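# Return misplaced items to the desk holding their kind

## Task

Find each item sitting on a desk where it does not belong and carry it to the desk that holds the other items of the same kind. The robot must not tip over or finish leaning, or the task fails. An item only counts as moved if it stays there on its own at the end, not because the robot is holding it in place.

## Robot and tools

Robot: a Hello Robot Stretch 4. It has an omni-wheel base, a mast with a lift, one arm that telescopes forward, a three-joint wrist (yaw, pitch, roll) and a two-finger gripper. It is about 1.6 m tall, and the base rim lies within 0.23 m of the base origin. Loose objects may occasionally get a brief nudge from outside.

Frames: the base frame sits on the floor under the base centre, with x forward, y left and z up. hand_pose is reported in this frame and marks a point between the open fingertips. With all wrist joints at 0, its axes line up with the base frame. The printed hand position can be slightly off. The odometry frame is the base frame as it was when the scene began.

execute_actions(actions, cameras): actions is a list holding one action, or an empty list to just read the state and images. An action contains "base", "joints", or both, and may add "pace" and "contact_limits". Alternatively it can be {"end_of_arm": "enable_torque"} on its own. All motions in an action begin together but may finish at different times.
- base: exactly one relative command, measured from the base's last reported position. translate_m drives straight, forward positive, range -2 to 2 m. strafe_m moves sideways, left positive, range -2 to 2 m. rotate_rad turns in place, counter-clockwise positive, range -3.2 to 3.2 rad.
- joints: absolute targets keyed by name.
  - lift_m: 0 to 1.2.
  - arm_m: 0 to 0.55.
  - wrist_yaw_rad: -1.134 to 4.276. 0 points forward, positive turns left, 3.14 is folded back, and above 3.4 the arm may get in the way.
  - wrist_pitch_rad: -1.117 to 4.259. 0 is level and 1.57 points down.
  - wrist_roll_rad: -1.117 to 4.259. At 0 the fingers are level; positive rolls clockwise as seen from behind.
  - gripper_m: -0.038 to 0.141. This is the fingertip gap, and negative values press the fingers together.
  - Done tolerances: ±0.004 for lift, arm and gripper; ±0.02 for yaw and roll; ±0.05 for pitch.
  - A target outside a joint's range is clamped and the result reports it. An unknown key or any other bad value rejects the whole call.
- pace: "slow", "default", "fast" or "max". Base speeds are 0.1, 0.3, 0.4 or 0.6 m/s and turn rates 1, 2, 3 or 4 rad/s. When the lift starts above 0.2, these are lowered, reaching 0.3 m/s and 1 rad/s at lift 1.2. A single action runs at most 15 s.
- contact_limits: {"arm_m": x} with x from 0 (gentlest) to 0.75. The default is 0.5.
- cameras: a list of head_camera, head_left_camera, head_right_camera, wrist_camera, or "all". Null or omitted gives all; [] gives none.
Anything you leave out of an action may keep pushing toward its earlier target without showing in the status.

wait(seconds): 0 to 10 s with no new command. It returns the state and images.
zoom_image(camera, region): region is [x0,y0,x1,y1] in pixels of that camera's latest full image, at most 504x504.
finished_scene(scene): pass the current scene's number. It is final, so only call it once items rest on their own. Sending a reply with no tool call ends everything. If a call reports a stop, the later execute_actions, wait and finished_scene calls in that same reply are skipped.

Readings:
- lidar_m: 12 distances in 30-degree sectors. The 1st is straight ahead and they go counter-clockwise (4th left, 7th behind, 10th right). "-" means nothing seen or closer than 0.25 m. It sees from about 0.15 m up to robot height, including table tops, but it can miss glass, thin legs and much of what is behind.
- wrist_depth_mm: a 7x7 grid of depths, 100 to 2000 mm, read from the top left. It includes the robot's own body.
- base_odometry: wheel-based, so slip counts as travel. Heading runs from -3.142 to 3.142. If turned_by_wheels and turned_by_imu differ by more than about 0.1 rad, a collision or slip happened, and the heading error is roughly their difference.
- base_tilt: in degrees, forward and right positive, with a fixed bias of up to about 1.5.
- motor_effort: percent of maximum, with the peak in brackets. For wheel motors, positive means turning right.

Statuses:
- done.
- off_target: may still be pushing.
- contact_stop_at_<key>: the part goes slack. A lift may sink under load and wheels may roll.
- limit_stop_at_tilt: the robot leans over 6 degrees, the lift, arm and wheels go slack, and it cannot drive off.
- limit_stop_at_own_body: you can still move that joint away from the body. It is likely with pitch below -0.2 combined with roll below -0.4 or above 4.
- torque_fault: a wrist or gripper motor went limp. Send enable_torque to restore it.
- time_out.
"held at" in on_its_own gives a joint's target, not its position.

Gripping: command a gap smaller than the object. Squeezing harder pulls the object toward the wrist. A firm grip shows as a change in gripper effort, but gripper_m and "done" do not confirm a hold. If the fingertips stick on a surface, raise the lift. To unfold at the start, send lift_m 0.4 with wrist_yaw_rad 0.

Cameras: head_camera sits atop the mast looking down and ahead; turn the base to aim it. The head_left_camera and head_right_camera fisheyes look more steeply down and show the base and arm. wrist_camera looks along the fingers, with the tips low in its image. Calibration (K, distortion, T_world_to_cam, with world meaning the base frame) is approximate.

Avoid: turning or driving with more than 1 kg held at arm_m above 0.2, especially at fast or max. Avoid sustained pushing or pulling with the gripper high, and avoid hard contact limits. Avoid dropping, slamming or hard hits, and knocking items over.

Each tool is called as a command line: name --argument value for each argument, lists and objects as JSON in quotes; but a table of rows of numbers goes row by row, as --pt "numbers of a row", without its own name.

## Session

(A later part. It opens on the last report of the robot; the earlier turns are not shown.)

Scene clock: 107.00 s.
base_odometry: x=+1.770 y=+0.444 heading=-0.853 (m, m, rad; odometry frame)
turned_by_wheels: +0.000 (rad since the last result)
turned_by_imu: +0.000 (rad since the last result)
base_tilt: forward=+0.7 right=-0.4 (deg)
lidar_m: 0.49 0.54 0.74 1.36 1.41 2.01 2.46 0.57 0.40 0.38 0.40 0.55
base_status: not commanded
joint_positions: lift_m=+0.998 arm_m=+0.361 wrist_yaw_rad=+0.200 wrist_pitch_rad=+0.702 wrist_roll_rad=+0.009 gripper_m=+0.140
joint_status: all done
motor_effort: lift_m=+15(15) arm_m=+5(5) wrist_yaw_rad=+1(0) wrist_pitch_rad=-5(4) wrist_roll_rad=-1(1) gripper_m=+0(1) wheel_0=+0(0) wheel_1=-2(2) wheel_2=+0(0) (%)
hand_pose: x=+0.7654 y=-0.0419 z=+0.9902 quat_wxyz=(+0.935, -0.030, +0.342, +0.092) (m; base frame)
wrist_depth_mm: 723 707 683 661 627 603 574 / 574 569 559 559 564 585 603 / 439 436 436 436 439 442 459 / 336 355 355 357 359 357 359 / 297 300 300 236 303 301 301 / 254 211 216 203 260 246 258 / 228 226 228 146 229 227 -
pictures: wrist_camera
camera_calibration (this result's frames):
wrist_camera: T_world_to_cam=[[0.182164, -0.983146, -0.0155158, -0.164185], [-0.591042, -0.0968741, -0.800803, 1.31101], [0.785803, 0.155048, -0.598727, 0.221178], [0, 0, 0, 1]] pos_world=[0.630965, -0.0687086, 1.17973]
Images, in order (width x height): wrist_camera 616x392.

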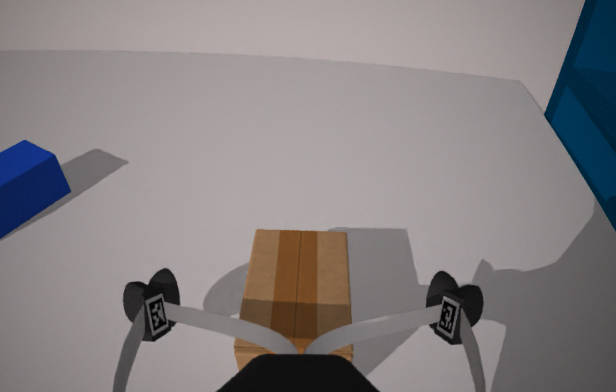

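execute_actions --actions '[{"joints":{"gripper_m":0.025}}]' --cameras '[]'

execute_actions --actions '[{"joints":{"lift_m":1.09}}]' --cameras '["wrist_camera"]'

execute_actions --actions '[{"base":{"rotate_rad":1.82},"joints":{"wrist_yaw_rad":0}}]' --cameras '["head_camera"]'

execute_actions --actions '[{"base":{"translate_m":0.75},"joints":{"arm_m":0.5,"lift_m":0.81}}]' --cameras '["head_camera","wrist_camera"]'

Scene clock: 114.57 s.
base_odometry: x=+1.770 y=+0.444 heading=-0.853 (m, m, rad; odometry frame)
turned_by_wheels: +0.000 (rad since the last result)
turned_by_imu: +0.000 (rad since the last result)
base_tilt: forward=+0.7 right=-0.4 (deg)
lidar_m: 0.50 0.55 0.75 1.35 1.42 2.02 2.45 0.56 0.40 0.38 0.38 0.55
base_status: not commanded
joint_positions: lift_m=+0.998 arm_m=+0.361 wrist_yaw_rad=+0.200 wrist_pitch_rad=+0.702 wrist_roll_rad=+0.009 gripper_m=+0.025
joint_status: all done
motor_effort: lift_m=+15(15) arm_m=+5(5) wrist_yaw_rad=+0(2) wrist_pitch_rad=-6(6) wrist_roll_rad=+0(1) gripper_m=-18(15) wheel_0=+0(0) wheel_1=-2(3) wheel_2=+0(0) (%)
hand_pose: x=+0.7653 y=-0.0419 z=+0.9901 quat_wxyz=(+0.934, -0.030, +0.343, +0.092) (m; base frame)
wrist_depth_mm: 723 707 691 654 627 603 580 / 574 569 559 559 564 580 603 / 439 433 436 433 436 439 455 / 336 353 355 355 355 359 359 / 296 298 300 224 303 301 300 / 254 256 189 195 191 258 257 / 228 218 224 175 228 221 -
pictures: none
No camera images: the call's "cameras" was empty. Leave "cameras" out to get every camera's image.

Scene clock: 115.97 s.
base_odometry: x=+1.770 y=+0.444 heading=-0.853 (m, m, rad; odometry frame)
turned_by_wheels: +0.000 (rad since the last result)
turned_by_imu: +0.000 (rad since the last result)
base_tilt: forward=+0.7 right=-0.3 (deg)
lidar_m: 0.51 0.54 0.73 1.35 1.42 1.99 2.45 0.54 0.41 0.38 0.41 0.54
base_status: not commanded
joint_positions: lift_m=+1.090 arm_m=+0.361 wrist_yaw_rad=+0.200 wrist_pitch_rad=+0.702 wrist_roll_rad=+0.009 gripper_m=+0.025
joint_status: all done
motor_effort: lift_m=+21(24) arm_m=+4(5) wrist_yaw_rad=-1(0) wrist_pitch_rad=-7(6) wrist_roll_rad=-1(1) gripper_m=-19(19) wheel_0=+0(0) wheel_1=-2(2) wheel_2=+0(0) (%)
hand_pose: x=+0.7653 y=-0.0419 z=+1.0816 quat_wxyz=(+0.934, -0.030, +0.343, +0.092) (m; base frame)
wrist_depth_mm: 741 715 691 661 627 603 585 / 778 759 741 715 683 654 609 / 621 615 615 609 615 621 634 / 496 500 496 504 504 508 699 / 375 418 421 224 424 424 445 / 357 362 189 195 191 366 362 / 320 306 315 175 320 310 325
pictures: wrist_camera
camera_calibration (this result's frames):
wrist_camera: T_world_to_cam=[[0.182155, -0.983148, -0.0155056, -0.162773], [-0.591517, -0.0969705, -0.80044, 1.38412], [0.785447, 0.154976, -0.599212, 0.276798], [0, 0, 0, 1]] pos_world=[0.630971, -0.0687082, 1.27124]
Images, in order (width x height): wrist_camera 616x392.

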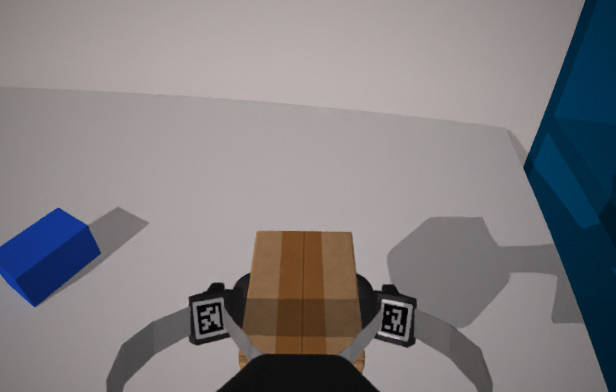

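Scene clock: 118.63 s.
base_odometry: x=+1.770 y=+0.444 heading=+0.966 (m, m, rad; odometry frame)
turned_by_wheels: +1.819 (rad since the last result)
turned_by_imu: +1.806 (rad since the last result)
base_tilt: forward=+0.7 right=-0.4 (deg)
lidar_m: 1.35 1.59 2.42 0.82 0.45 0.38 0.38 0.46 0.50 0.51 0.59 1.03
base_status: done
joint_positions: lift_m=+1.090 arm_m=+0.361 wrist_yaw_rad=+0.000 wrist_pitch_rad=+0.702 wrist_roll_rad=+0.009 gripper_m=+0.025
joint_status: all done
motor_effort: lift_m=+19(21) arm_m=+4(5) wrist_yaw_rad=-1(6) wrist_pitch_rad=-6(7) wrist_roll_rad=+0(0) gripper_m=-17(18) wheel_0=-3(12) wheel_1=-5(8) wheel_2=-4(10) (%)
hand_pose: x=+0.7525 y=-0.0874 z=+1.0818 quat_wxyz=(+0.939, +0.004, +0.344, -0.001) (m; base frame)
wrist_depth_mm: 1808 1708 1618 1537 1464 1366 1308 / 1366 1397 1366 1366 1499 1464 1397 / 1661 1118 1060 1060 1618 1618 1576 / 1983 1921 1983 1921 1921 1808 1708 / 1661 1661 1661 224 1708 1708 1708 / 1430 1464 189 195 191 1464 1464 / 1281 1205 1281 175 1255 1229 1308
pictures: head_camera
Images, in order (width x height): head_camera 420x560.

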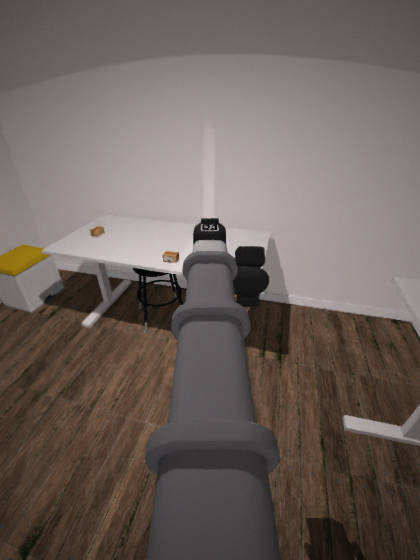

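Scene clock: 122.60 s.
base_odometry: x=+2.196 y=+1.061 heading=+0.967 (m, m, rad; odometry frame)
turned_by_wheels: +0.000 (rad since the last result)
turned_by_imu: -0.001 (rad since the last result)
base_tilt: forward=+0.8 right=-0.4 (deg)
lidar_m: 0.63 0.75 1.31 2.22 1.29 1.12 1.12 0.83 0.70 0.70 0.83 0.61
base_status: done
joint_positions: lift_m=+0.810 arm_m=+0.499 wrist_yaw_rad=+0.000 wrist_pitch_rad=+0.702 wrist_roll_rad=+0.009 gripper_m=+0.025
joint_status: all done
motor_effort: lift_m=+16(19) arm_m=+5(6) wrist_yaw_rad=+1(2) wrist_pitch_rad=-7(7) wrist_roll_rad=-1(0) gripper_m=-17(16) wheel_0=+3(11) wheel_1=+4(8) wheel_2=-5(14) (%)
hand_pose: x=+0.8903 y=-0.0874 z=+0.8020 quat_wxyz=(+0.939, +0.004, +0.344, -0.002) (m; base frame)
wrist_depth_mm: 820 768 723 691 661 621 591 / 683 668 661 661 683 661 640 / 517 512 512 517 521 525 621 / 418 418 421 424 424 424 424 / 349 355 355 225 357 357 357 / 301 304 189 195 191 307 306 / 270 257 266 175 271 263 -
pictures: head_camera, wrist_camera
camera_calibration (this result's frames):
wrist_camera: T_world_to_cam=[[-0.0167914, -0.999739, -0.0155043, -0.0589368], [-0.599122, 0.0224747, -0.800342, 1.24695], [0.800481, -0.00414989, -0.599343, -0.00910323], [0, 0, 0, 1]] pos_world=[0.753375, -0.086984, 0.991619]
Images, in order (width x height): head_camera 420x560, wrist_camera 616x392.

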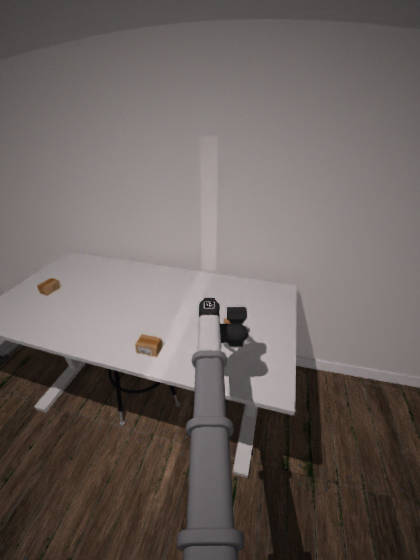

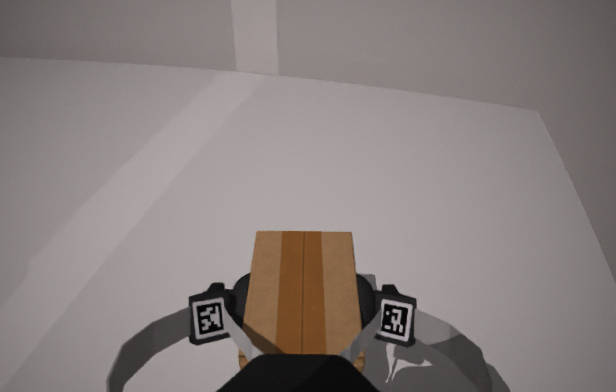

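execute_actions --actions '[{"joints":{"lift_m":0.768}}]' --cameras '[]'

execute_actions --actions '[{"joints":{"gripper_m":0.11}}]' --cameras '[]'

execute_actions --actions '[{"joints":{"lift_m":0.88,"arm_m":0.35},"pace":"fast"}]' --cameras '["wrist_camera"]'

finished_scene --scene 1

Scene clock: 128.23 s.
base_odometry: x=+2.196 y=+1.061 heading=+0.967 (m, m, rad; odometry frame)
turned_by_wheels: +0.000 (rad since the last result)
turned_by_imu: +0.000 (rad since the last result)
base_tilt: forward=+0.7 right=-0.4 (deg)
lidar_m: 0.62 0.73 1.30 2.24 1.30 1.10 1.12 0.82 0.70 0.71 0.82 0.61
base_status: not commanded
joint_positions: lift_m=+0.768 arm_m=+0.499 wrist_yaw_rad=+0.000 wrist_pitch_rad=+0.702 wrist_roll_rad=+0.009 gripper_m=+0.025
joint_status: all done
motor_effort: lift_m=+16(17) arm_m=+5(5) wrist_yaw_rad=+0(0) wrist_pitch_rad=-7(6) wrist_roll_rad=+0(1) gripper_m=-16(18) wheel_0=+3(3) wheel_1=+4(4) wheel_2=-5(5) (%)
hand_pose: x=+0.8903 y=-0.0874 z=+0.7600 quat_wxyz=(+0.939, +0.004, +0.344, -0.002) (m; base frame)
wrist_depth_mm: 798 759 715 691 654 615 597 / 569 564 559 559 564 580 621 / 436 433 433 433 436 442 445 / 349 353 353 355 355 357 357 / 296 298 300 225 300 301 300 / 254 256 189 195 191 259 257 / 227 217 224 175 228 221 -
pictures: none
No camera images: the call's "cameras" was empty. Leave "cameras" out to get every camera's image.

Scene clock: 129.93 s.
base_odometry: x=+2.196 y=+1.061 heading=+0.967 (m, m, rad; odometry frame)
turned_by_wheels: +0.000 (rad since the last result)
turned_by_imu: +0.000 (rad since the last result)
base_tilt: forward=+0.7 right=-0.4 (deg)
lidar_m: 0.63 0.72 1.30 2.23 1.32 1.12 1.10 0.81 0.70 0.69 0.81 0.62
base_status: not commanded
joint_positions: lift_m=+0.768 arm_m=+0.499 wrist_yaw_rad=+0.000 wrist_pitch_rad=+0.702 wrist_roll_rad=+0.009 gripper_m=+0.110
joint_status: all done
motor_effort: lift_m=+16(16) arm_m=+5(4) wrist_yaw_rad=+1(0) wrist_pitch_rad=-5(7) wrist_roll_rad=-1(0) gripper_m=-1(16) wheel_0=+3(3) wheel_1=+4(4) wheel_2=-5(5) (%)
hand_pose: x=+0.8904 y=-0.0874 z=+0.7601 quat_wxyz=(+0.939, +0.004, +0.344, -0.002) (m; base frame)
wrist_depth_mm: 788 759 723 691 661 615 585 / 580 569 559 564 569 580 627 / 436 433 436 436 436 442 449 / 351 353 353 357 357 357 359 / 296 297 300 235 301 301 301 / 254 249 213 202 216 258 257 / 228 224 226 147 228 227 -
pictures: none
No camera images: the call's "cameras" was empty. Leave "cameras" out to get every camera's image.

Scene clock: 131.23 s.
base_odometry: x=+2.196 y=+1.061 heading=+0.967 (m, m, rad; odometry frame)
turned_by_wheels: +0.000 (rad since the last result)
turned_by_imu: +0.000 (rad since the last result)
base_tilt: forward=+0.8 right=-0.4 (deg)
lidar_m: 0.62 0.73 1.28 2.24 1.28 1.11 1.12 0.82 0.69 0.70 0.82 0.63
base_status: not commanded
joint_positions: lift_m=+0.880 arm_m=+0.351 wrist_yaw_rad=+0.000 wrist_pitch_rad=+0.702 wrist_roll_rad=+0.009 gripper_m=+0.110
joint_status: all done
motor_effort: lift_m=+20(23) arm_m=-4(3) wrist_yaw_rad=+1(1) wrist_pitch_rad=-5(7) wrist_roll_rad=-1(1) gripper_m=+0(2) wheel_0=+3(3) wheel_1=+3(4) wheel_2=-5(5) (%)
hand_pose: x=+0.7420 y=-0.0875 z=+0.8718 quat_wxyz=(+0.939, +0.004, +0.344, -0.002) (m; base frame)
wrist_depth_mm: 976 931 891 831 788 741 715 / 866 854 842 842 831 788 768 / 654 647 647 654 654 699 842 / 525 530 530 535 539 539 946 / 442 449 452 410 455 455 1042 / 379 375 368 384 218 389 1138 / 342 336 340 148 343 342 707
pictures: wrist_camera
camera_calibration (this result's frames):
wrist_camera: T_world_to_cam=[[-0.017108, -0.999733, -0.0155153, -0.0601722], [-0.598595, 0.0226704, -0.800731, 1.21392], [0.800869, -0.00441154, -0.598823, 0.150715], [0, 0, 0, 1]] pos_world=[0.604912, -0.0870113, 1.06134]
Images, in order (width x height): wrist_camera 616x392.

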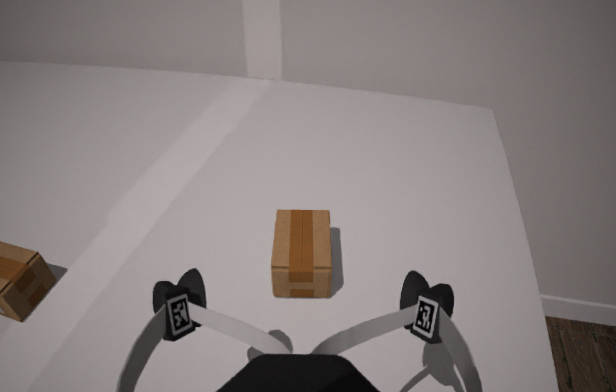

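The scene is finished: the task was done.


## Next scene

The same job, from a new start.

execute_actions --actions '[]'

Scene clock: 0.00 s.
base_odometry: x=+0.000 y=+0.000 heading=+0.000 (m, m, rad; odometry frame)
turned_by_wheels: +0.000 (rad since the last result)
turned_by_imu: +0.000 (rad since the last result)
base_tilt: forward=+0.7 right=-0.4 (deg)
lidar_m: 0.83 0.85 1.08 1.56 1.47 0.93 0.80 0.81 1.03 1.32 1.31 0.91
base_status: not commanded
joint_positions: lift_m=+0.186 arm_m=+0.000 wrist_yaw_rad=+3.226 wrist_pitch_rad=-0.010 wrist_roll_rad=+0.009 gripper_m=+0.057
joint_status: not commanded
motor_effort: lift_m=+18 arm_m=-1 wrist_yaw_rad=+1 wrist_pitch_rad=-6 wrist_roll_rad=-2 gripper_m=-3 wheel_0=+0 wheel_1=-1 wheel_2=+0 (%)
hand_pose: x=-0.1240 y=+0.0627 z=+0.3673 quat_wxyz=(-0.042, +0.005, +0.005, +0.999) (m; base frame)
wrist_depth_mm: - - 139 991 1042 1078 1078 / - - 137 991 1042 1042 1098 / - 109 135 991 991 1025 1042 / - 118 138 1008 1008 1025 1060 / 189 931 946 991 976 991 1042 / 209 931 209 976 208 991 1025 / 211 891 931 151 946 976 1025
pictures: head_camera, head_left_camera, head_right_camera, wrist_camera
camera_calibration (this result's frames):
wrist_camera: T_world_to_cam=[[-0.081817, 0.996387, -0.0227827, -0.0632348], [-0.067286, -0.0283294, -0.997331, 0.429442], [-0.994373, -0.0800658, 0.0693607, 0.0794835], [0, 0, 0, 1]] pos_world=[0.102758, 0.0815361, 0.421343]
Images, in order (width x height): head_camera 420x560, head_left_camera 420x672, head_right_camera 420x672, wrist_camera 616x392.

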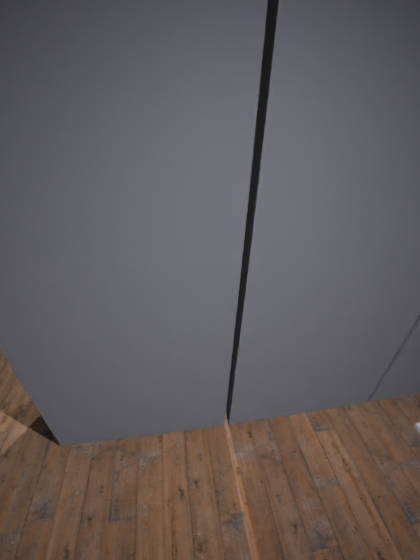

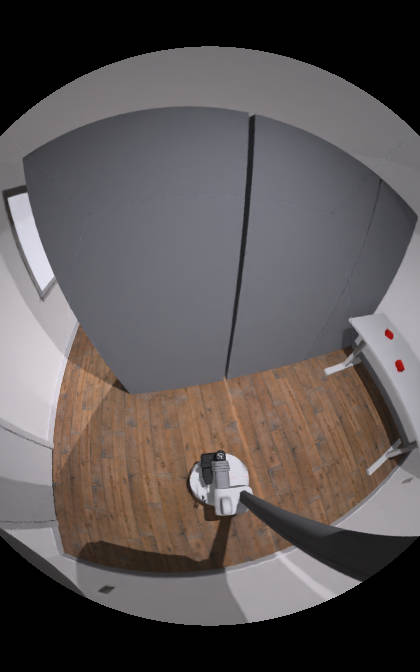

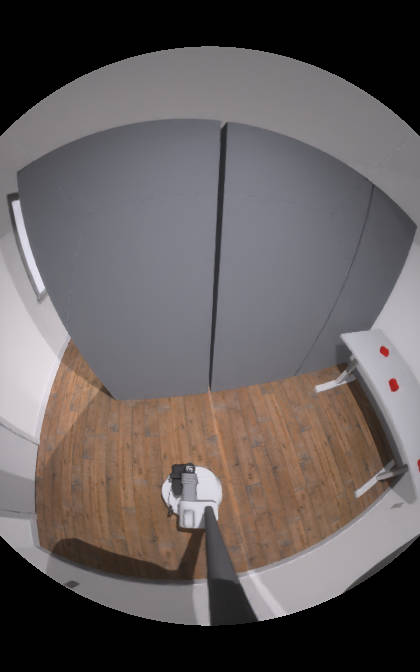

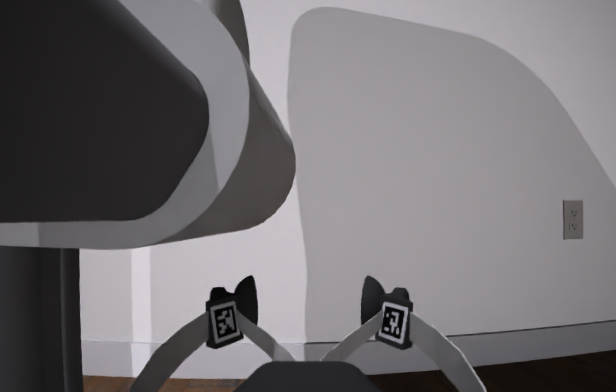

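execute_actions --actions '[{"base":{"rotate_rad":-0.45},"pace":"max"}]' --cameras '["head_right_camera"]'

execute_actions --actions '[{"base":{"rotate_rad":0.59},"pace":"max"}]' --cameras '[]'

execute_actions --actions '[{"base":{"strafe_m":1.13},"pace":"max"}]' --cameras '["head_camera","head_right_camera"]'

Scene clock: 5.50 s.
base_odometry: x=+0.000 y=+0.000 heading=-0.449 (m, m, rad; odometry frame)
turned_by_wheels: -0.449 (rad since the last result)
turned_by_imu: -0.447 (rad since the last result)
base_tilt: forward=+0.7 right=-0.4 (deg)
lidar_m: 0.88 0.84 0.86 1.70 1.58 1.33 0.88 0.80 0.84 1.10 1.30 1.34
base_status: done
joint_positions: lift_m=+0.186 arm_m=+0.000 wrist_yaw_rad=+3.226 wrist_pitch_rad=-0.010 wrist_roll_rad=+0.009 gripper_m=+0.057
joint_status: not commanded
motor_effort: lift_m=+18(18) arm_m=-1(1) wrist_yaw_rad=+1(0) wrist_pitch_rad=-6(6) wrist_roll_rad=+0(1) gripper_m=-2(2) wheel_0=+2(20) wheel_1=+2(11) wheel_2=+4(15) (%)
hand_pose: x=-0.1240 y=+0.0627 z=+0.3673 quat_wxyz=(-0.042, +0.005, +0.005, +0.999) (m; base frame)
wrist_depth_mm: - - 138 1205 1366 1618 1464 / - - 136 1160 1397 1576 1499 / - 109 135 1160 1336 1537 1464 / - 118 138 1160 1336 1576 1499 / 187 878 991 1138 1308 1537 1464 / 209 904 208 1160 209 1464 1397 / 210 842 946 150 1025 991 1060
pictures: head_right_camera
Images, in order (width x height): head_right_camera 420x672.

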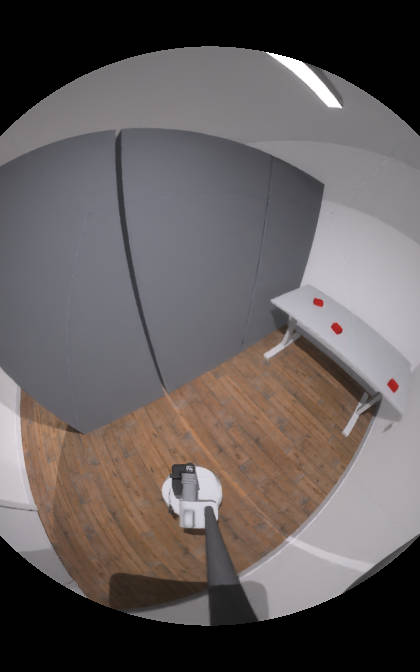

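Scene clock: 6.57 s.
base_odometry: x=+0.000 y=+0.000 heading=+0.140 (m, m, rad; odometry frame)
turned_by_wheels: +0.590 (rad since the last result)
turned_by_imu: +0.586 (rad since the last result)
base_tilt: forward=+0.7 right=-0.4 (deg)
lidar_m: 0.83 0.88 1.66 1.55 1.24 0.87 0.83 0.86 1.18 1.31 1.21 0.88
base_status: done
joint_positions: lift_m=+0.186 arm_m=+0.000 wrist_yaw_rad=+3.226 wrist_pitch_rad=-0.010 wrist_roll_rad=+0.009 gripper_m=+0.057
joint_status: not commanded
motor_effort: lift_m=+18(18) arm_m=-1(1) wrist_yaw_rad=+2(0) wrist_pitch_rad=-6(5) wrist_roll_rad=+0(1) gripper_m=-3(3) wheel_0=-1(10) wheel_1=-1(11) wheel_2=-2(14) (%)
hand_pose: x=-0.1240 y=+0.0627 z=+0.3673 quat_wxyz=(-0.042, +0.005, +0.005, +0.999) (m; base frame)
wrist_depth_mm: - - 138 976 960 960 946 / - - 136 976 960 976 946 / - 109 135 960 960 960 917 / - 118 138 960 960 946 917 / 189 991 960 931 946 946 917 / 209 976 208 946 210 931 917 / 210 946 960 150 917 904 904
pictures: none
No camera images: the call's "cameras" was empty. Leave "cameras" out to get every camera's image.

Scene clock: 9.77 s.
base_odometry: x=-0.158 y=+1.119 heading=+0.140 (m, m, rad; odometry frame)
turned_by_wheels: +0.000 (rad since the last result)
turned_by_imu: +0.002 (rad since the last result)
base_tilt: forward=+0.8 right=-0.4 (deg)
lidar_m: 1.77 0.67 0.42 0.40 0.46 0.64 0.84 0.87 1.16 2.43 1.21 0.94
base_status: done
joint_positions: lift_m=+0.186 arm_m=+0.000 wrist_yaw_rad=+3.226 wrist_pitch_rad=-0.010 wrist_roll_rad=+0.009 gripper_m=+0.057
joint_status: not commanded
motor_effort: lift_m=+18(18) arm_m=-1(1) wrist_yaw_rad=+0(1) wrist_pitch_rad=-6(6) wrist_roll_rad=-1(0) gripper_m=-3(3) wheel_0=+2(18) wheel_1=+0(15) wheel_2=+0(2) (%)
hand_pose: x=-0.1240 y=+0.0627 z=+0.3673 quat_wxyz=(-0.042, +0.005, +0.005, +0.999) (m; base frame)
wrist_depth_mm: - - 138 1008 1008 931 591 / - - 137 1008 976 976 591 / - 109 135 991 991 960 597 / - 118 138 991 976 976 603 / 188 991 991 991 960 976 615 / 208 991 209 976 209 960 597 / 211 991 960 150 946 809 597
pictures: head_camera, head_right_camera
Images, in order (width x height): head_camera 420x560, head_right_camera 420x672.

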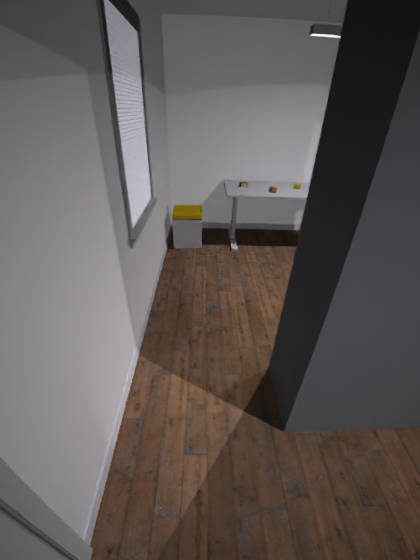

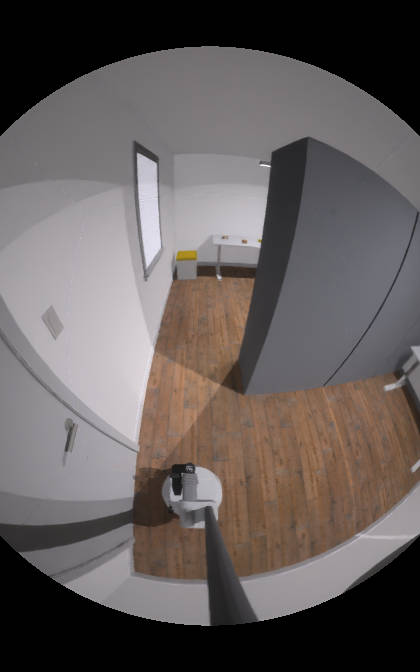

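execute_actions --actions '[{"base":{"translate_m":2.0},"pace":"max"}]' --cameras '["head_camera","head_right_camera"]'

execute_actions --actions '[{"base":{"strafe_m":-0.9},"joints":{"lift_m":0.9,"wrist_yaw_rad":0,"wrist_pitch_rad":0.7,"gripper_m":0.14},"pace":"max"}]' --cameras '["head_camera","head_right_camera","wrist_camera"]'

Scene clock: 18.30 s.
base_odometry: x=+1.822 y=+1.399 heading=+0.141 (m, m, rad; odometry frame)
turned_by_wheels: +0.000 (rad since the last result)
turned_by_imu: -0.002 (rad since the last result)
base_tilt: forward=+0.7 right=-0.3 (deg)
lidar_m: 1.09 0.67 0.47 0.44 0.46 0.68 1.87 0.79 0.93 2.42 1.59 1.14
base_status: done
joint_positions: lift_m=+0.186 arm_m=+0.000 wrist_yaw_rad=+3.226 wrist_pitch_rad=-0.010 wrist_roll_rad=+0.009 gripper_m=+0.057
joint_status: not commanded
motor_effort: lift_m=+18(18) arm_m=-1(1) wrist_yaw_rad=+1(2) wrist_pitch_rad=-5(6) wrist_roll_rad=-1(0) gripper_m=-5(2) wheel_0=+0(13) wheel_1=+2(10) wheel_2=+0(17) (%)
hand_pose: x=-0.1240 y=+0.0627 z=+0.3673 quat_wxyz=(-0.042, +0.005, +0.005, +0.999) (m; base frame)
wrist_depth_mm: - - 139 - - 1025 691 / - - 136 - - 1025 683 / - 109 135 - - 1025 691 / - 119 138 - - 1025 699 / 189 866 - - - 1060 691 / 208 976 209 1661 209 1008 683 / 210 866 1025 150 1025 842 691
pictures: head_camera, head_right_camera
Images, in order (width x height): head_camera 420x560, head_right_camera 420x672.

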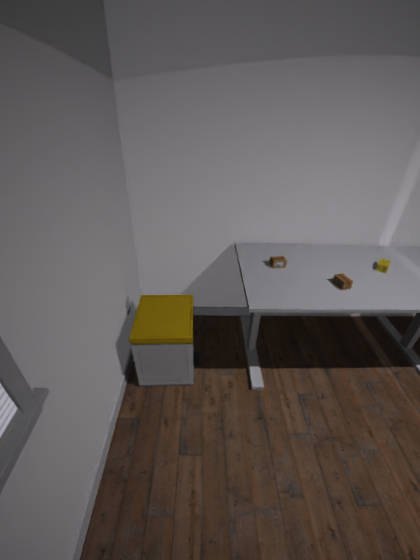

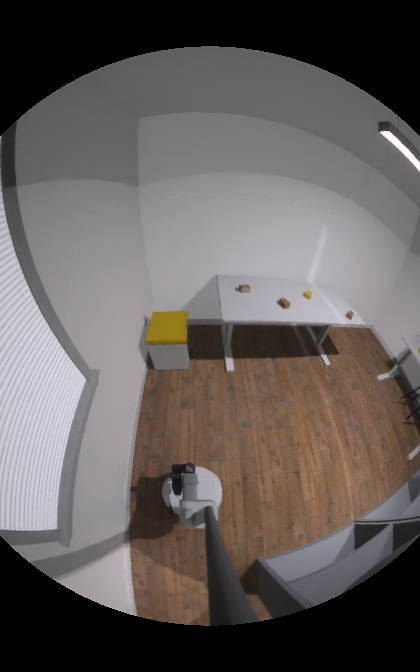

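Scene clock: 21.13 s.
base_odometry: x=+1.948 y=+0.508 heading=+0.141 (m, m, rad; odometry frame)
turned_by_wheels: +0.000 (rad since the last result)
turned_by_imu: -0.002 (rad since the last result)
base_tilt: forward=+0.7 right=-0.3 (deg)
lidar_m: 1.09 1.12 1.42 1.36 1.45 0.71 0.64 0.67 0.91 1.51 1.57 1.14
base_status: done
joint_positions: lift_m=+0.900 arm_m=+0.000 wrist_yaw_rad=+0.000 wrist_pitch_rad=+0.702 wrist_roll_rad=+0.009 gripper_m=+0.140
joint_status: all done
motor_effort: lift_m=+19(23) arm_m=-1(1) wrist_yaw_rad=+0(6) wrist_pitch_rad=-5(6) wrist_roll_rad=-1(1) gripper_m=+1(2) wheel_0=-1(16) wheel_1=+2(13) wheel_2=+0(1) (%)
hand_pose: x=+0.3912 y=-0.0874 z=+0.8919 quat_wxyz=(+0.939, +0.004, +0.344, -0.002) (m; base frame)
wrist_depth_mm: 1537 1430 1336 1255 1255 1397 1576 / 976 1025 991 991 1008 976 1397 / 1808 1808 1983 1863 1921 1863 1983 / 1576 1661 1808 1708 1708 1756 1756 / 1430 1464 1430 1430 1464 1464 1464 / 1255 1205 1281 1229 1255 1182 1229 / 1098 1098 1118 148 1098 1098 1098
pictures: head_camera, head_right_camera, wrist_camera
camera_calibration (this result's frames):
wrist_camera: T_world_to_cam=[[-0.0167442, -0.999739, -0.0155259, -0.0659141], [-0.598557, 0.0224608, -0.800765, 1.02], [0.800905, -0.00411501, -0.598777, 0.443687], [0, 0, 0, 1]] pos_world=[0.254071, -0.0869811, 1.08142]
Images, in order (width x height): head_camera 420x560, head_right_camera 420x672, wrist_camera 616x392.

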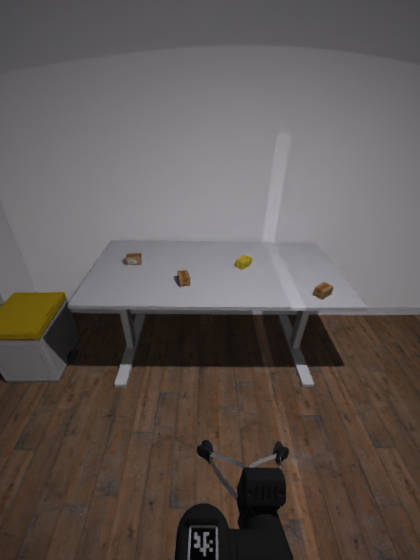

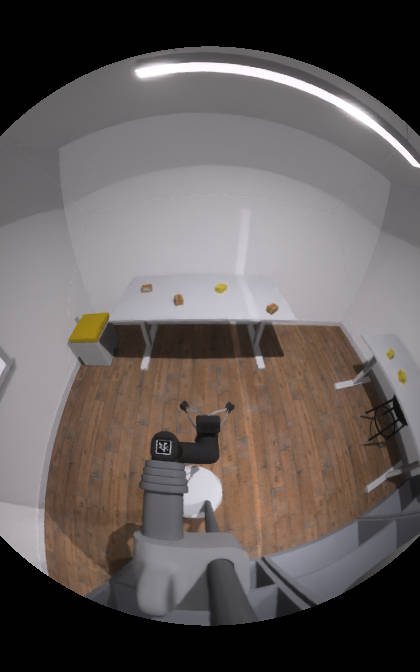

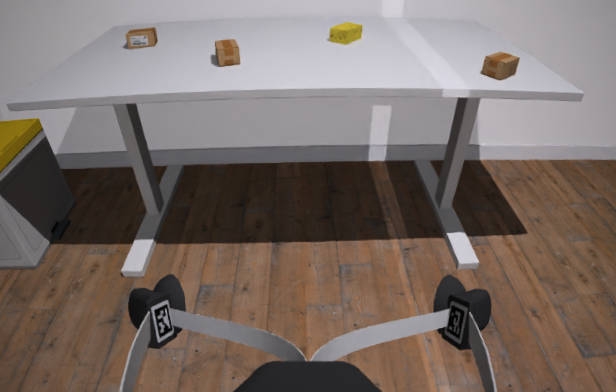

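execute_actions --actions '[{"base":{"translate_m":0.68},"joints":{"arm_m":0.42,"wrist_yaw_rad":-0.6},"pace":"max"}]' --cameras '["head_camera","head_right_camera","wrist_camera"]'

Scene clock: 27.53 s.
base_odometry: x=+2.621 y=+0.604 heading=+0.141 (m, m, rad; odometry frame)
turned_by_wheels: +0.000 (rad since the last result)
turned_by_imu: -0.001 (rad since the last result)
base_tilt: forward=+0.7 right=-0.3 (deg)
lidar_m: 0.42 0.46 0.60 1.37 1.45 1.41 1.32 1.37 1.62 1.51 0.63 0.44
base_status: done
joint_positions: lift_m=+0.900 arm_m=+0.419 wrist_yaw_rad=-0.600 wrist_pitch_rad=+0.701 wrist_roll_rad=+0.009 gripper_m=+0.140
joint_status: all done
motor_effort: lift_m=+19(19) arm_m=+5(7) wrist_yaw_rad=+0(4) wrist_pitch_rad=-4(5) wrist_roll_rad=+0(1) gripper_m=-1(1) wheel_0=+2(11) wheel_1=+4(9) wheel_2=-2(17) (%)
hand_pose: x=+0.7227 y=-0.1966 z=+0.8919 quat_wxyz=(+0.897, +0.106, +0.327, -0.279) (m; base frame)
wrist_depth_mm: 488 539 627 723 878 1078 1366 / 512 580 676 798 904 1281 1618 / 544 627 699 707 707 723 1863 / 569 574 574 564 580 574 574 / 488 480 469 473 484 480 480 / 410 392 375 404 415 392 407 / 362 359 364 148 364 355 366
pictures: head_camera, head_right_camera, wrist_camera
camera_calibration (this result's frames):
wrist_camera: T_world_to_cam=[[-0.578216, -0.815736, -0.0155168, 0.272415], [-0.48126, 0.356364, -0.800871, 1.20186], [0.658829, -0.455608, -0.598636, 0.191561], [0, 0, 0, 1]] pos_world=[0.609716, -0.118803, 1.08144]
Images, in order (width x height): head_camera 420x560, head_right_camera 420x672, wrist_camera 616x392.

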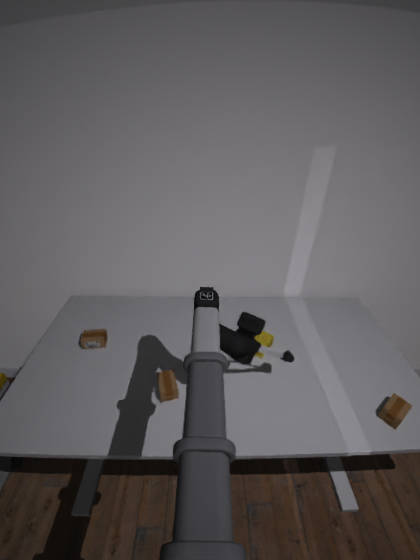

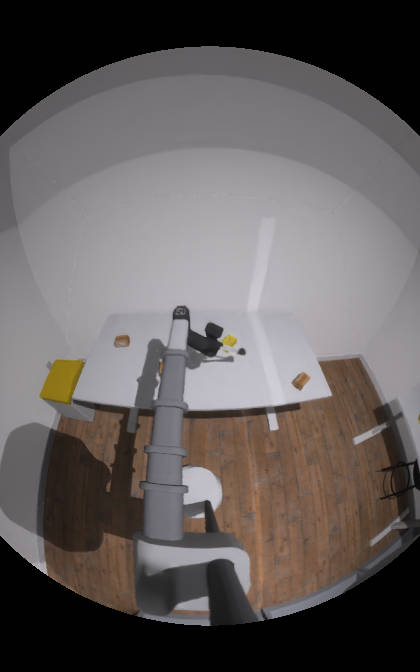

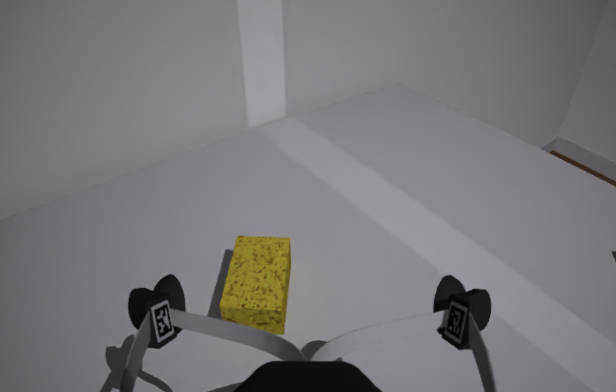

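execute_actions --actions '[{"base":{"strafe_m":-0.025},"joints":{"arm_m":0.55,"lift_m":0.83}}]' --cameras '[]'

execute_actions --actions '[{"joints":{"lift_m":0.77}}]' --cameras '["wrist_camera"]'

Scene clock: 34.00 s.
base_odometry: x=+2.625 y=+0.579 heading=+0.141 (m, m, rad; odometry frame)
turned_by_wheels: +0.000 (rad since the last result)
turned_by_imu: -0.001 (rad since the last result)
base_tilt: forward=+0.7 right=-0.4 (deg)
lidar_m: 0.41 0.44 0.59 1.39 1.47 1.41 1.33 1.37 1.57 1.47 0.62 0.43
base_status: done
joint_positions: lift_m=+0.830 arm_m=+0.549 wrist_yaw_rad=-0.600 wrist_pitch_rad=+0.702 wrist_roll_rad=+0.009 gripper_m=+0.140
joint_status: all done
motor_effort: lift_m=+15(18) arm_m=+5(4) wrist_yaw_rad=-1(0) wrist_pitch_rad=-4(5) wrist_roll_rad=+0(1) gripper_m=-1(0) wheel_0=+1(10) wheel_1=-2(10) wheel_2=+0(1) (%)
hand_pose: x=+0.8523 y=-0.1966 z=+0.8222 quat_wxyz=(+0.897, +0.106, +0.327, -0.279) (m; base frame)
wrist_depth_mm: 387 433 492 574 699 854 1118 / 407 459 535 627 707 917 1308 / 436 496 549 559 564 569 574 / 455 462 462 459 466 462 462 / 384 389 387 387 389 384 384 / 327 309 334 283 334 312 327 / 294 291 293 148 291 290 294
pictures: none
No camera images: the call's "cameras" was empty. Leave "cameras" out to get every camera's image.

Scene clock: 35.17 s.
base_odometry: x=+2.625 y=+0.579 heading=+0.141 (m, m, rad; odometry frame)
turned_by_wheels: +0.000 (rad since the last result)
turned_by_imu: +0.000 (rad since the last result)
base_tilt: forward=+0.7 right=-0.4 (deg)
lidar_m: 0.40 0.45 0.61 1.40 1.47 1.42 1.33 1.38 1.55 1.46 0.63 0.43
base_status: not commanded
joint_positions: lift_m=+0.770 arm_m=+0.549 wrist_yaw_rad=-0.600 wrist_pitch_rad=+0.702 wrist_roll_rad=+0.009 gripper_m=+0.140
joint_status: all done
motor_effort: lift_m=+15(16) arm_m=+5(5) wrist_yaw_rad=-1(1) wrist_pitch_rad=-5(4) wrist_roll_rad=-1(1) gripper_m=+0(0) wheel_0=+1(1) wheel_1=-2(2) wheel_2=+0(0) (%)
hand_pose: x=+0.8523 y=-0.1966 z=+0.7622 quat_wxyz=(+0.897, +0.106, +0.327, -0.279) (m; base frame)
wrist_depth_mm: 387 433 492 580 691 866 1118 / 410 462 535 580 580 597 1118 / 430 452 445 452 452 452 455 / 364 364 366 368 366 366 366 / 306 309 307 246 306 307 304 / 263 247 257 212 257 246 259 / 232 229 231 148 231 228 -
pictures: wrist_camera
camera_calibration (this result's frames):
wrist_camera: T_world_to_cam=[[-0.578251, -0.815711, -0.0155165, 0.345417], [-0.481258, 0.356393, -0.800859, 1.16039], [0.6588, -0.45563, -0.598652, 0.0285132], [0, 0, 0, 1]] pos_world=[0.7394, -0.118804, 0.951739]
Images, in order (width x height): wrist_camera 616x392.

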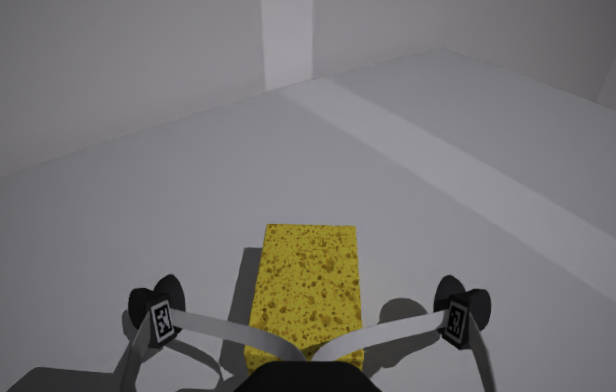

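execute_actions --actions '[{"joints":{"lift_m":0.762,"gripper_m":0.025}}]' --cameras '[]'

execute_actions --actions '[{"joints":{"lift_m":0.87}}]' --cameras '["wrist_camera"]'

execute_actions --actions '[{"base":{"rotate_rad":-1.75},"joints":{"wrist_yaw_rad":0,"lift_m":1.0}}]' --cameras '["head_camera","head_right_camera","wrist_camera"]'

Scene clock: 43.30 s.
base_odometry: x=+2.625 y=+0.579 heading=+0.141 (m, m, rad; odometry frame)
turned_by_wheels: +0.000 (rad since the last result)
turned_by_imu: +0.000 (rad since the last result)
base_tilt: forward=+0.7 right=-0.4 (deg)
lidar_m: 0.42 0.45 0.61 1.40 1.49 1.40 1.34 1.37 1.58 1.47 0.61 0.46
base_status: not commanded
joint_positions: lift_m=+0.762 arm_m=+0.549 wrist_yaw_rad=-0.600 wrist_pitch_rad=+0.702 wrist_roll_rad=+0.009 gripper_m=+0.025
joint_status: all done
motor_effort: lift_m=+15(14) arm_m=+5(5) wrist_yaw_rad=+1(1) wrist_pitch_rad=-4(5) wrist_roll_rad=-1(0) gripper_m=-18(20) wheel_0=+1(1) wheel_1=-2(2) wheel_2=+0(0) (%)
hand_pose: x=+0.8523 y=-0.1966 z=+0.7542 quat_wxyz=(+0.897, +0.106, +0.327, -0.279) (m; base frame)
wrist_depth_mm: 384 427 500 580 691 866 1098 / 410 462 521 564 564 574 585 / 424 439 436 433 433 439 439 / 353 353 353 351 353 353 351 / 291 294 297 225 297 294 293 / 251 254 195 195 200 253 253 / 224 213 216 175 216 215 -
pictures: none
No camera images: the call's "cameras" was empty. Leave "cameras" out to get every camera's image.

Scene clock: 44.77 s.
base_odometry: x=+2.625 y=+0.579 heading=+0.141 (m, m, rad; odometry frame)
turned_by_wheels: +0.000 (rad since the last result)
turned_by_imu: +0.000 (rad since the last result)
base_tilt: forward=+0.7 right=-0.4 (deg)
lidar_m: 0.41 0.44 0.61 1.40 1.47 1.40 1.31 1.35 1.58 1.46 0.61 0.46
base_status: not commanded
joint_positions: lift_m=+0.870 arm_m=+0.549 wrist_yaw_rad=-0.600 wrist_pitch_rad=+0.702 wrist_roll_rad=+0.009 gripper_m=+0.025
joint_status: all done
motor_effort: lift_m=+20(22) arm_m=+5(5) wrist_yaw_rad=+0(1) wrist_pitch_rad=-4(4) wrist_roll_rad=-1(0) gripper_m=-17(16) wheel_0=+1(1) wheel_1=-2(2) wheel_2=+0(0) (%)
hand_pose: x=+0.8523 y=-0.1966 z=+0.8618 quat_wxyz=(+0.897, +0.106, +0.327, -0.279) (m; base frame)
wrist_depth_mm: 387 430 500 580 691 866 1118 / 407 459 535 634 750 991 1308 / 433 500 585 647 647 654 1366 / 469 517 530 525 525 521 521 / 442 442 442 227 442 442 436 / 373 377 195 195 200 377 375 / 336 322 325 175 324 320 330
pictures: wrist_camera
camera_calibration (this result's frames):
wrist_camera: T_world_to_cam=[[-0.578251, -0.815711, -0.0155161, 0.346964], [-0.481268, 0.3564, -0.80085, 1.24015], [0.658792, -0.455625, -0.598664, 0.0881515], [0, 0, 0, 1]] pos_world=[0.739404, -0.118804, 1.05133]
Images, in order (width x height): wrist_camera 616x392.

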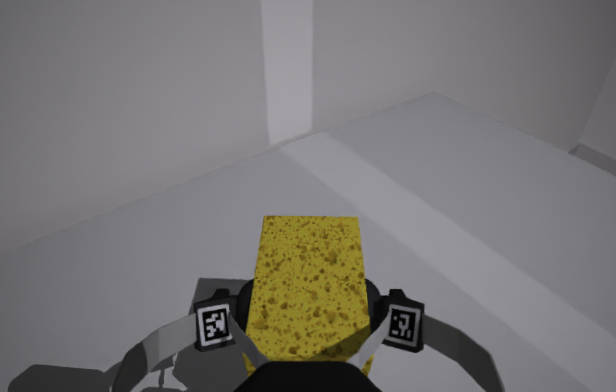

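Scene clock: 46.93 s.
base_odometry: x=+2.625 y=+0.579 heading=-1.608 (m, m, rad; odometry frame)
turned_by_wheels: -1.749 (rad since the last result)
turned_by_imu: -1.738 (rad since the last result)
base_tilt: forward=+0.7 right=-0.3 (deg)
lidar_m: 1.51 0.80 0.51 0.40 0.39 0.55 1.11 1.36 1.68 1.30 1.32 1.62
base_status: done
joint_positions: lift_m=+1.000 arm_m=+0.549 wrist_yaw_rad=+0.000 wrist_pitch_rad=+0.702 wrist_roll_rad=+0.009 gripper_m=+0.025
joint_status: all done
motor_effort: lift_m=+20(21) arm_m=+3(5) wrist_yaw_rad=+1(6) wrist_pitch_rad=-4(5) wrist_roll_rad=-1(1) gripper_m=-18(19) wheel_0=+1(17) wheel_1=+3(10) wheel_2=+3(11) (%)
hand_pose: x=+0.9405 y=-0.0874 z=+0.9918 quat_wxyz=(+0.939, +0.004, +0.344, -0.002) (m; base frame)
wrist_depth_mm: 1308 1366 1430 1499 1537 1618 1661 / 1397 1205 1160 1205 1182 1182 1661 / 931 904 891 946 991 1499 1308 / 1708 1708 1863 1863 1921 1808 1708 / 1576 1618 1618 227 1576 1499 1464 / 1366 1397 195 195 199 1366 1336 / 1182 1160 1182 175 1182 1160 1182
pictures: head_camera, head_right_camera, wrist_camera
camera_calibration (this result's frames):
wrist_camera: T_world_to_cam=[[-0.0169402, -0.999736, -0.0155142, -0.0550377], [-0.598484, 0.0225685, -0.800817, 1.4288], [0.800955, -0.00428098, -0.598709, 0.0634159], [0, 0, 0, 1]] pos_world=[0.803387, -0.0869975, 1.18132]
Images, in order (width x height): head_camera 420x560, head_right_camera 420x672, wrist_camera 616x392.

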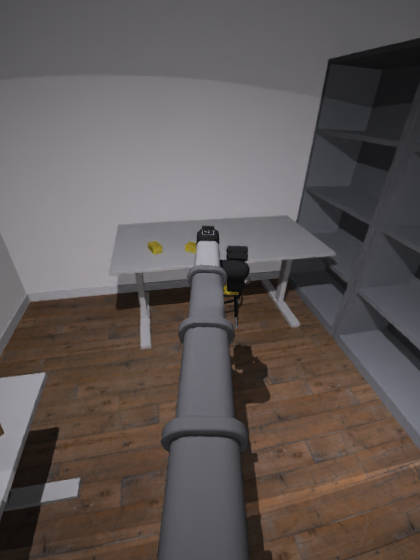

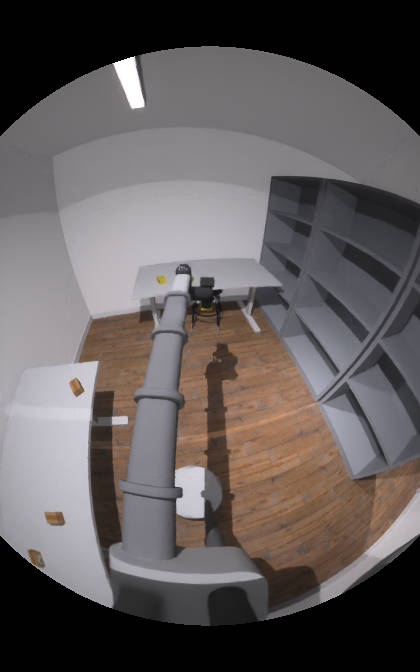

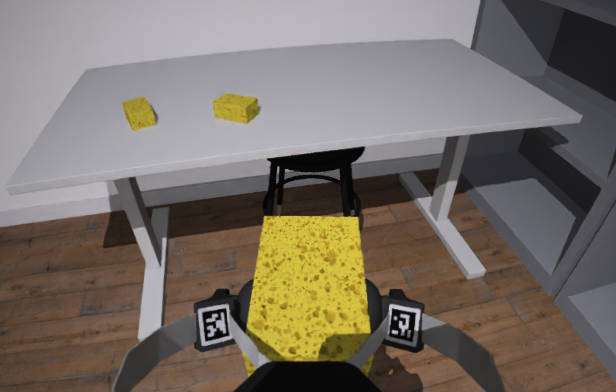

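execute_actions --actions '[{"base":{"translate_m":0.87},"joints":{"lift_m":0.83,"wrist_yaw_rad":-0.3},"pace":"fast"}]' --cameras '["head_camera","wrist_camera"]'

Scene clock: 53.53 s.
base_odometry: x=+2.592 y=-0.290 heading=-1.608 (m, m, rad; odometry frame)
turned_by_wheels: +0.000 (rad since the last result)
turned_by_imu: -0.001 (rad since the last result)
base_tilt: forward=+0.7 right=-0.4 (deg)
lidar_m: 0.62 0.63 0.81 0.61 0.59 0.71 1.48 2.27 1.29 1.13 1.12 0.70
base_status: done
joint_positions: lift_m=+0.830 arm_m=+0.549 wrist_yaw_rad=-0.300 wrist_pitch_rad=+0.702 wrist_roll_rad=+0.009 gripper_m=+0.025
joint_status: all done
motor_effort: lift_m=+16(19) arm_m=+3(3) wrist_yaw_rad=+0(6) wrist_pitch_rad=-5(5) wrist_roll_rad=-1(1) gripper_m=-18(19) wheel_0=+4(10) wheel_1=+5(10) wheel_2=-3(14) (%)
hand_pose: x=+0.9048 y=-0.1486 z=+0.8221 quat_wxyz=(+0.928, +0.056, +0.339, -0.142) (m; base frame)
wrist_depth_mm: 585 634 707 788 917 991 1160 / 609 661 723 723 732 750 1160 / 574 569 564 564 569 569 569 / 466 462 462 462 455 459 459 / 384 387 392 227 389 387 384 / 329 330 195 195 200 329 327 / 294 281 283 175 282 282 293
pictures: head_camera, wrist_camera
camera_calibration (this result's frames):
wrist_camera: T_world_to_cam=[[-0.311512, -0.950116, -0.0155072, 0.154455], [-0.565235, 0.198391, -0.800719, 1.26891], [0.763852, -0.240669, -0.598839, -0.0112942], [0, 0, 0, 1]] pos_world=[0.773973, -0.107708, 1.01167]
Images, in order (width x height): head_camera 420x560, wrist_camera 616x392.

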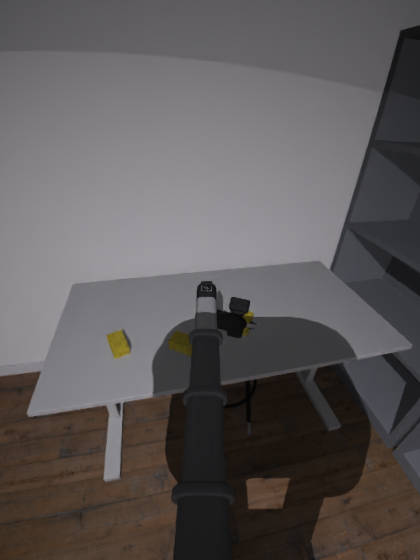

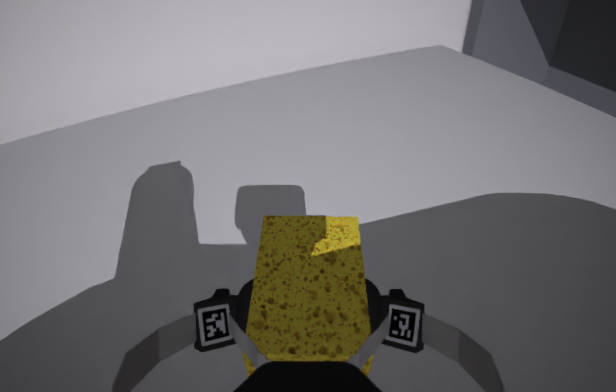

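Same height as the other desk.

execute_actions --actions '[{"joints":{"lift_m":0.762}}]' --cameras '[]'

execute_actions --actions '[{"joints":{"gripper_m":0.11}}]' --cameras '[]'

execute_actions --actions '[{"joints":{"lift_m":0.88},"pace":"fast"}]' --cameras '["wrist_camera"]'

finished_scene --scene 2

Scene clock: 59.53 s.
base_odometry: x=+2.592 y=-0.290 heading=-1.608 (m, m, rad; odometry frame)
turned_by_wheels: +0.000 (rad since the last result)
turned_by_imu: +0.000 (rad since the last result)
base_tilt: forward=+0.7 right=-0.4 (deg)
lidar_m: 0.62 0.63 0.78 0.63 0.58 0.74 1.46 2.26 1.30 1.15 1.14 0.73
base_status: not commanded
joint_positions: lift_m=+0.762 arm_m=+0.549 wrist_yaw_rad=-0.300 wrist_pitch_rad=+0.702 wrist_roll_rad=+0.009 gripper_m=+0.025
joint_status: all done
motor_effort: lift_m=+15(16) arm_m=+3(3) wrist_yaw_rad=+0(1) wrist_pitch_rad=-5(5) wrist_roll_rad=-2(0) gripper_m=-18(18) wheel_0=+4(4) wheel_1=+5(5) wheel_2=-4(4) (%)
hand_pose: x=+0.9048 y=-0.1486 z=+0.7542 quat_wxyz=(+0.928, +0.056, +0.339, -0.142) (m; base frame)
wrist_depth_mm: 574 634 699 768 798 842 1138 / 585 574 564 564 564 569 585 / 442 439 433 430 433 430 436 / 351 351 353 351 351 351 351 / 293 294 296 228 297 291 291 / 251 254 196 195 200 254 251 / 224 214 216 175 216 215 -
pictures: none
No camera images: the call's "cameras" was empty. Leave "cameras" out to get every camera's image.

Scene clock: 61.23 s.
base_odometry: x=+2.592 y=-0.290 heading=-1.608 (m, m, rad; odometry frame)
turned_by_wheels: +0.000 (rad since the last result)
turned_by_imu: +0.000 (rad since the last result)
base_tilt: forward=+0.8 right=-0.3 (deg)
lidar_m: 0.65 0.62 0.82 0.63 0.60 0.73 1.44 2.26 1.31 1.13 1.16 0.73
base_status: not commanded
joint_positions: lift_m=+0.762 arm_m=+0.549 wrist_yaw_rad=-0.300 wrist_pitch_rad=+0.702 wrist_roll_rad=+0.009 gripper_m=+0.110
joint_status: all done
motor_effort: lift_m=+15(15) arm_m=+3(3) wrist_yaw_rad=+0(1) wrist_pitch_rad=-5(5) wrist_roll_rad=+0(0) gripper_m=+0(21) wheel_0=+4(4) wheel_1=+5(5) wheel_2=-4(4) (%)
hand_pose: x=+0.9048 y=-0.1486 z=+0.7542 quat_wxyz=(+0.928, +0.056, +0.339, -0.142) (m; base frame)
wrist_depth_mm: 574 640 707 759 809 842 1160 / 585 574 564 564 564 569 585 / 436 433 430 430 433 436 439 / 351 349 351 353 353 351 351 / 293 294 296 236 296 294 293 / 251 254 208 204 210 246 251 / 224 221 222 149 223 219 -
pictures: none
No camera images: the call's "cameras" was empty. Leave "cameras" out to get every camera's image.

Scene clock: 62.50 s.
base_odometry: x=+2.592 y=-0.290 heading=-1.608 (m, m, rad; odometry frame)
turned_by_wheels: +0.000 (rad since the last result)
turned_by_imu: +0.000 (rad since the last result)
base_tilt: forward=+0.8 right=-0.4 (deg)
lidar_m: 0.65 0.64 0.81 0.63 0.59 0.74 1.43 2.22 1.28 1.14 1.15 0.73
base_status: not commanded
joint_positions: lift_m=+0.880 arm_m=+0.549 wrist_yaw_rad=-0.300 wrist_pitch_rad=+0.702 wrist_roll_rad=+0.009 gripper_m=+0.110
joint_status: all done
motor_effort: lift_m=+20(23) arm_m=+3(3) wrist_yaw_rad=+0(0) wrist_pitch_rad=-5(5) wrist_roll_rad=-1(1) gripper_m=-2(3) wheel_0=+4(4) wheel_1=+5(4) wheel_2=-4(4) (%)
hand_pose: x=+0.9048 y=-0.1486 z=+0.8718 quat_wxyz=(+0.928, +0.056, +0.339, -0.142) (m; base frame)
wrist_depth_mm: 574 627 707 798 917 1042 1160 / 603 668 768 820 878 946 1229 / 634 676 676 661 661 668 683 / 539 549 539 539 544 539 539 / 452 455 455 455 455 449 452 / 387 389 216 397 226 377 387 / 343 342 342 149 345 336 345
pictures: wrist_camera
camera_calibration (this result's frames):
wrist_camera: T_world_to_cam=[[-0.311512, -0.950116, -0.0155073, 0.155225], [-0.565231, 0.19839, -0.800722, 1.30866], [0.763855, -0.24067, -0.598835, 0.0184295], [0, 0, 0, 1]] pos_world=[0.773973, -0.107708, 1.06132]
Images, in order (width x height): wrist_camera 616x392.

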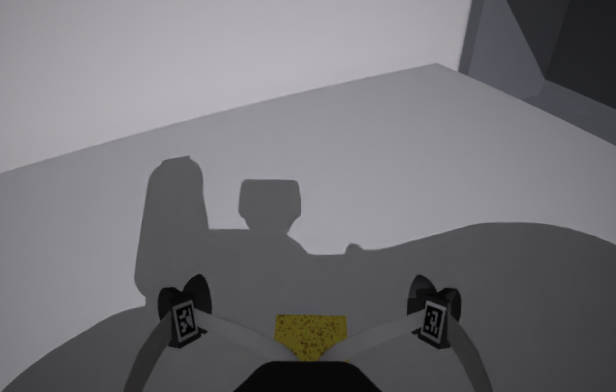

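The scene is finished: the task was done.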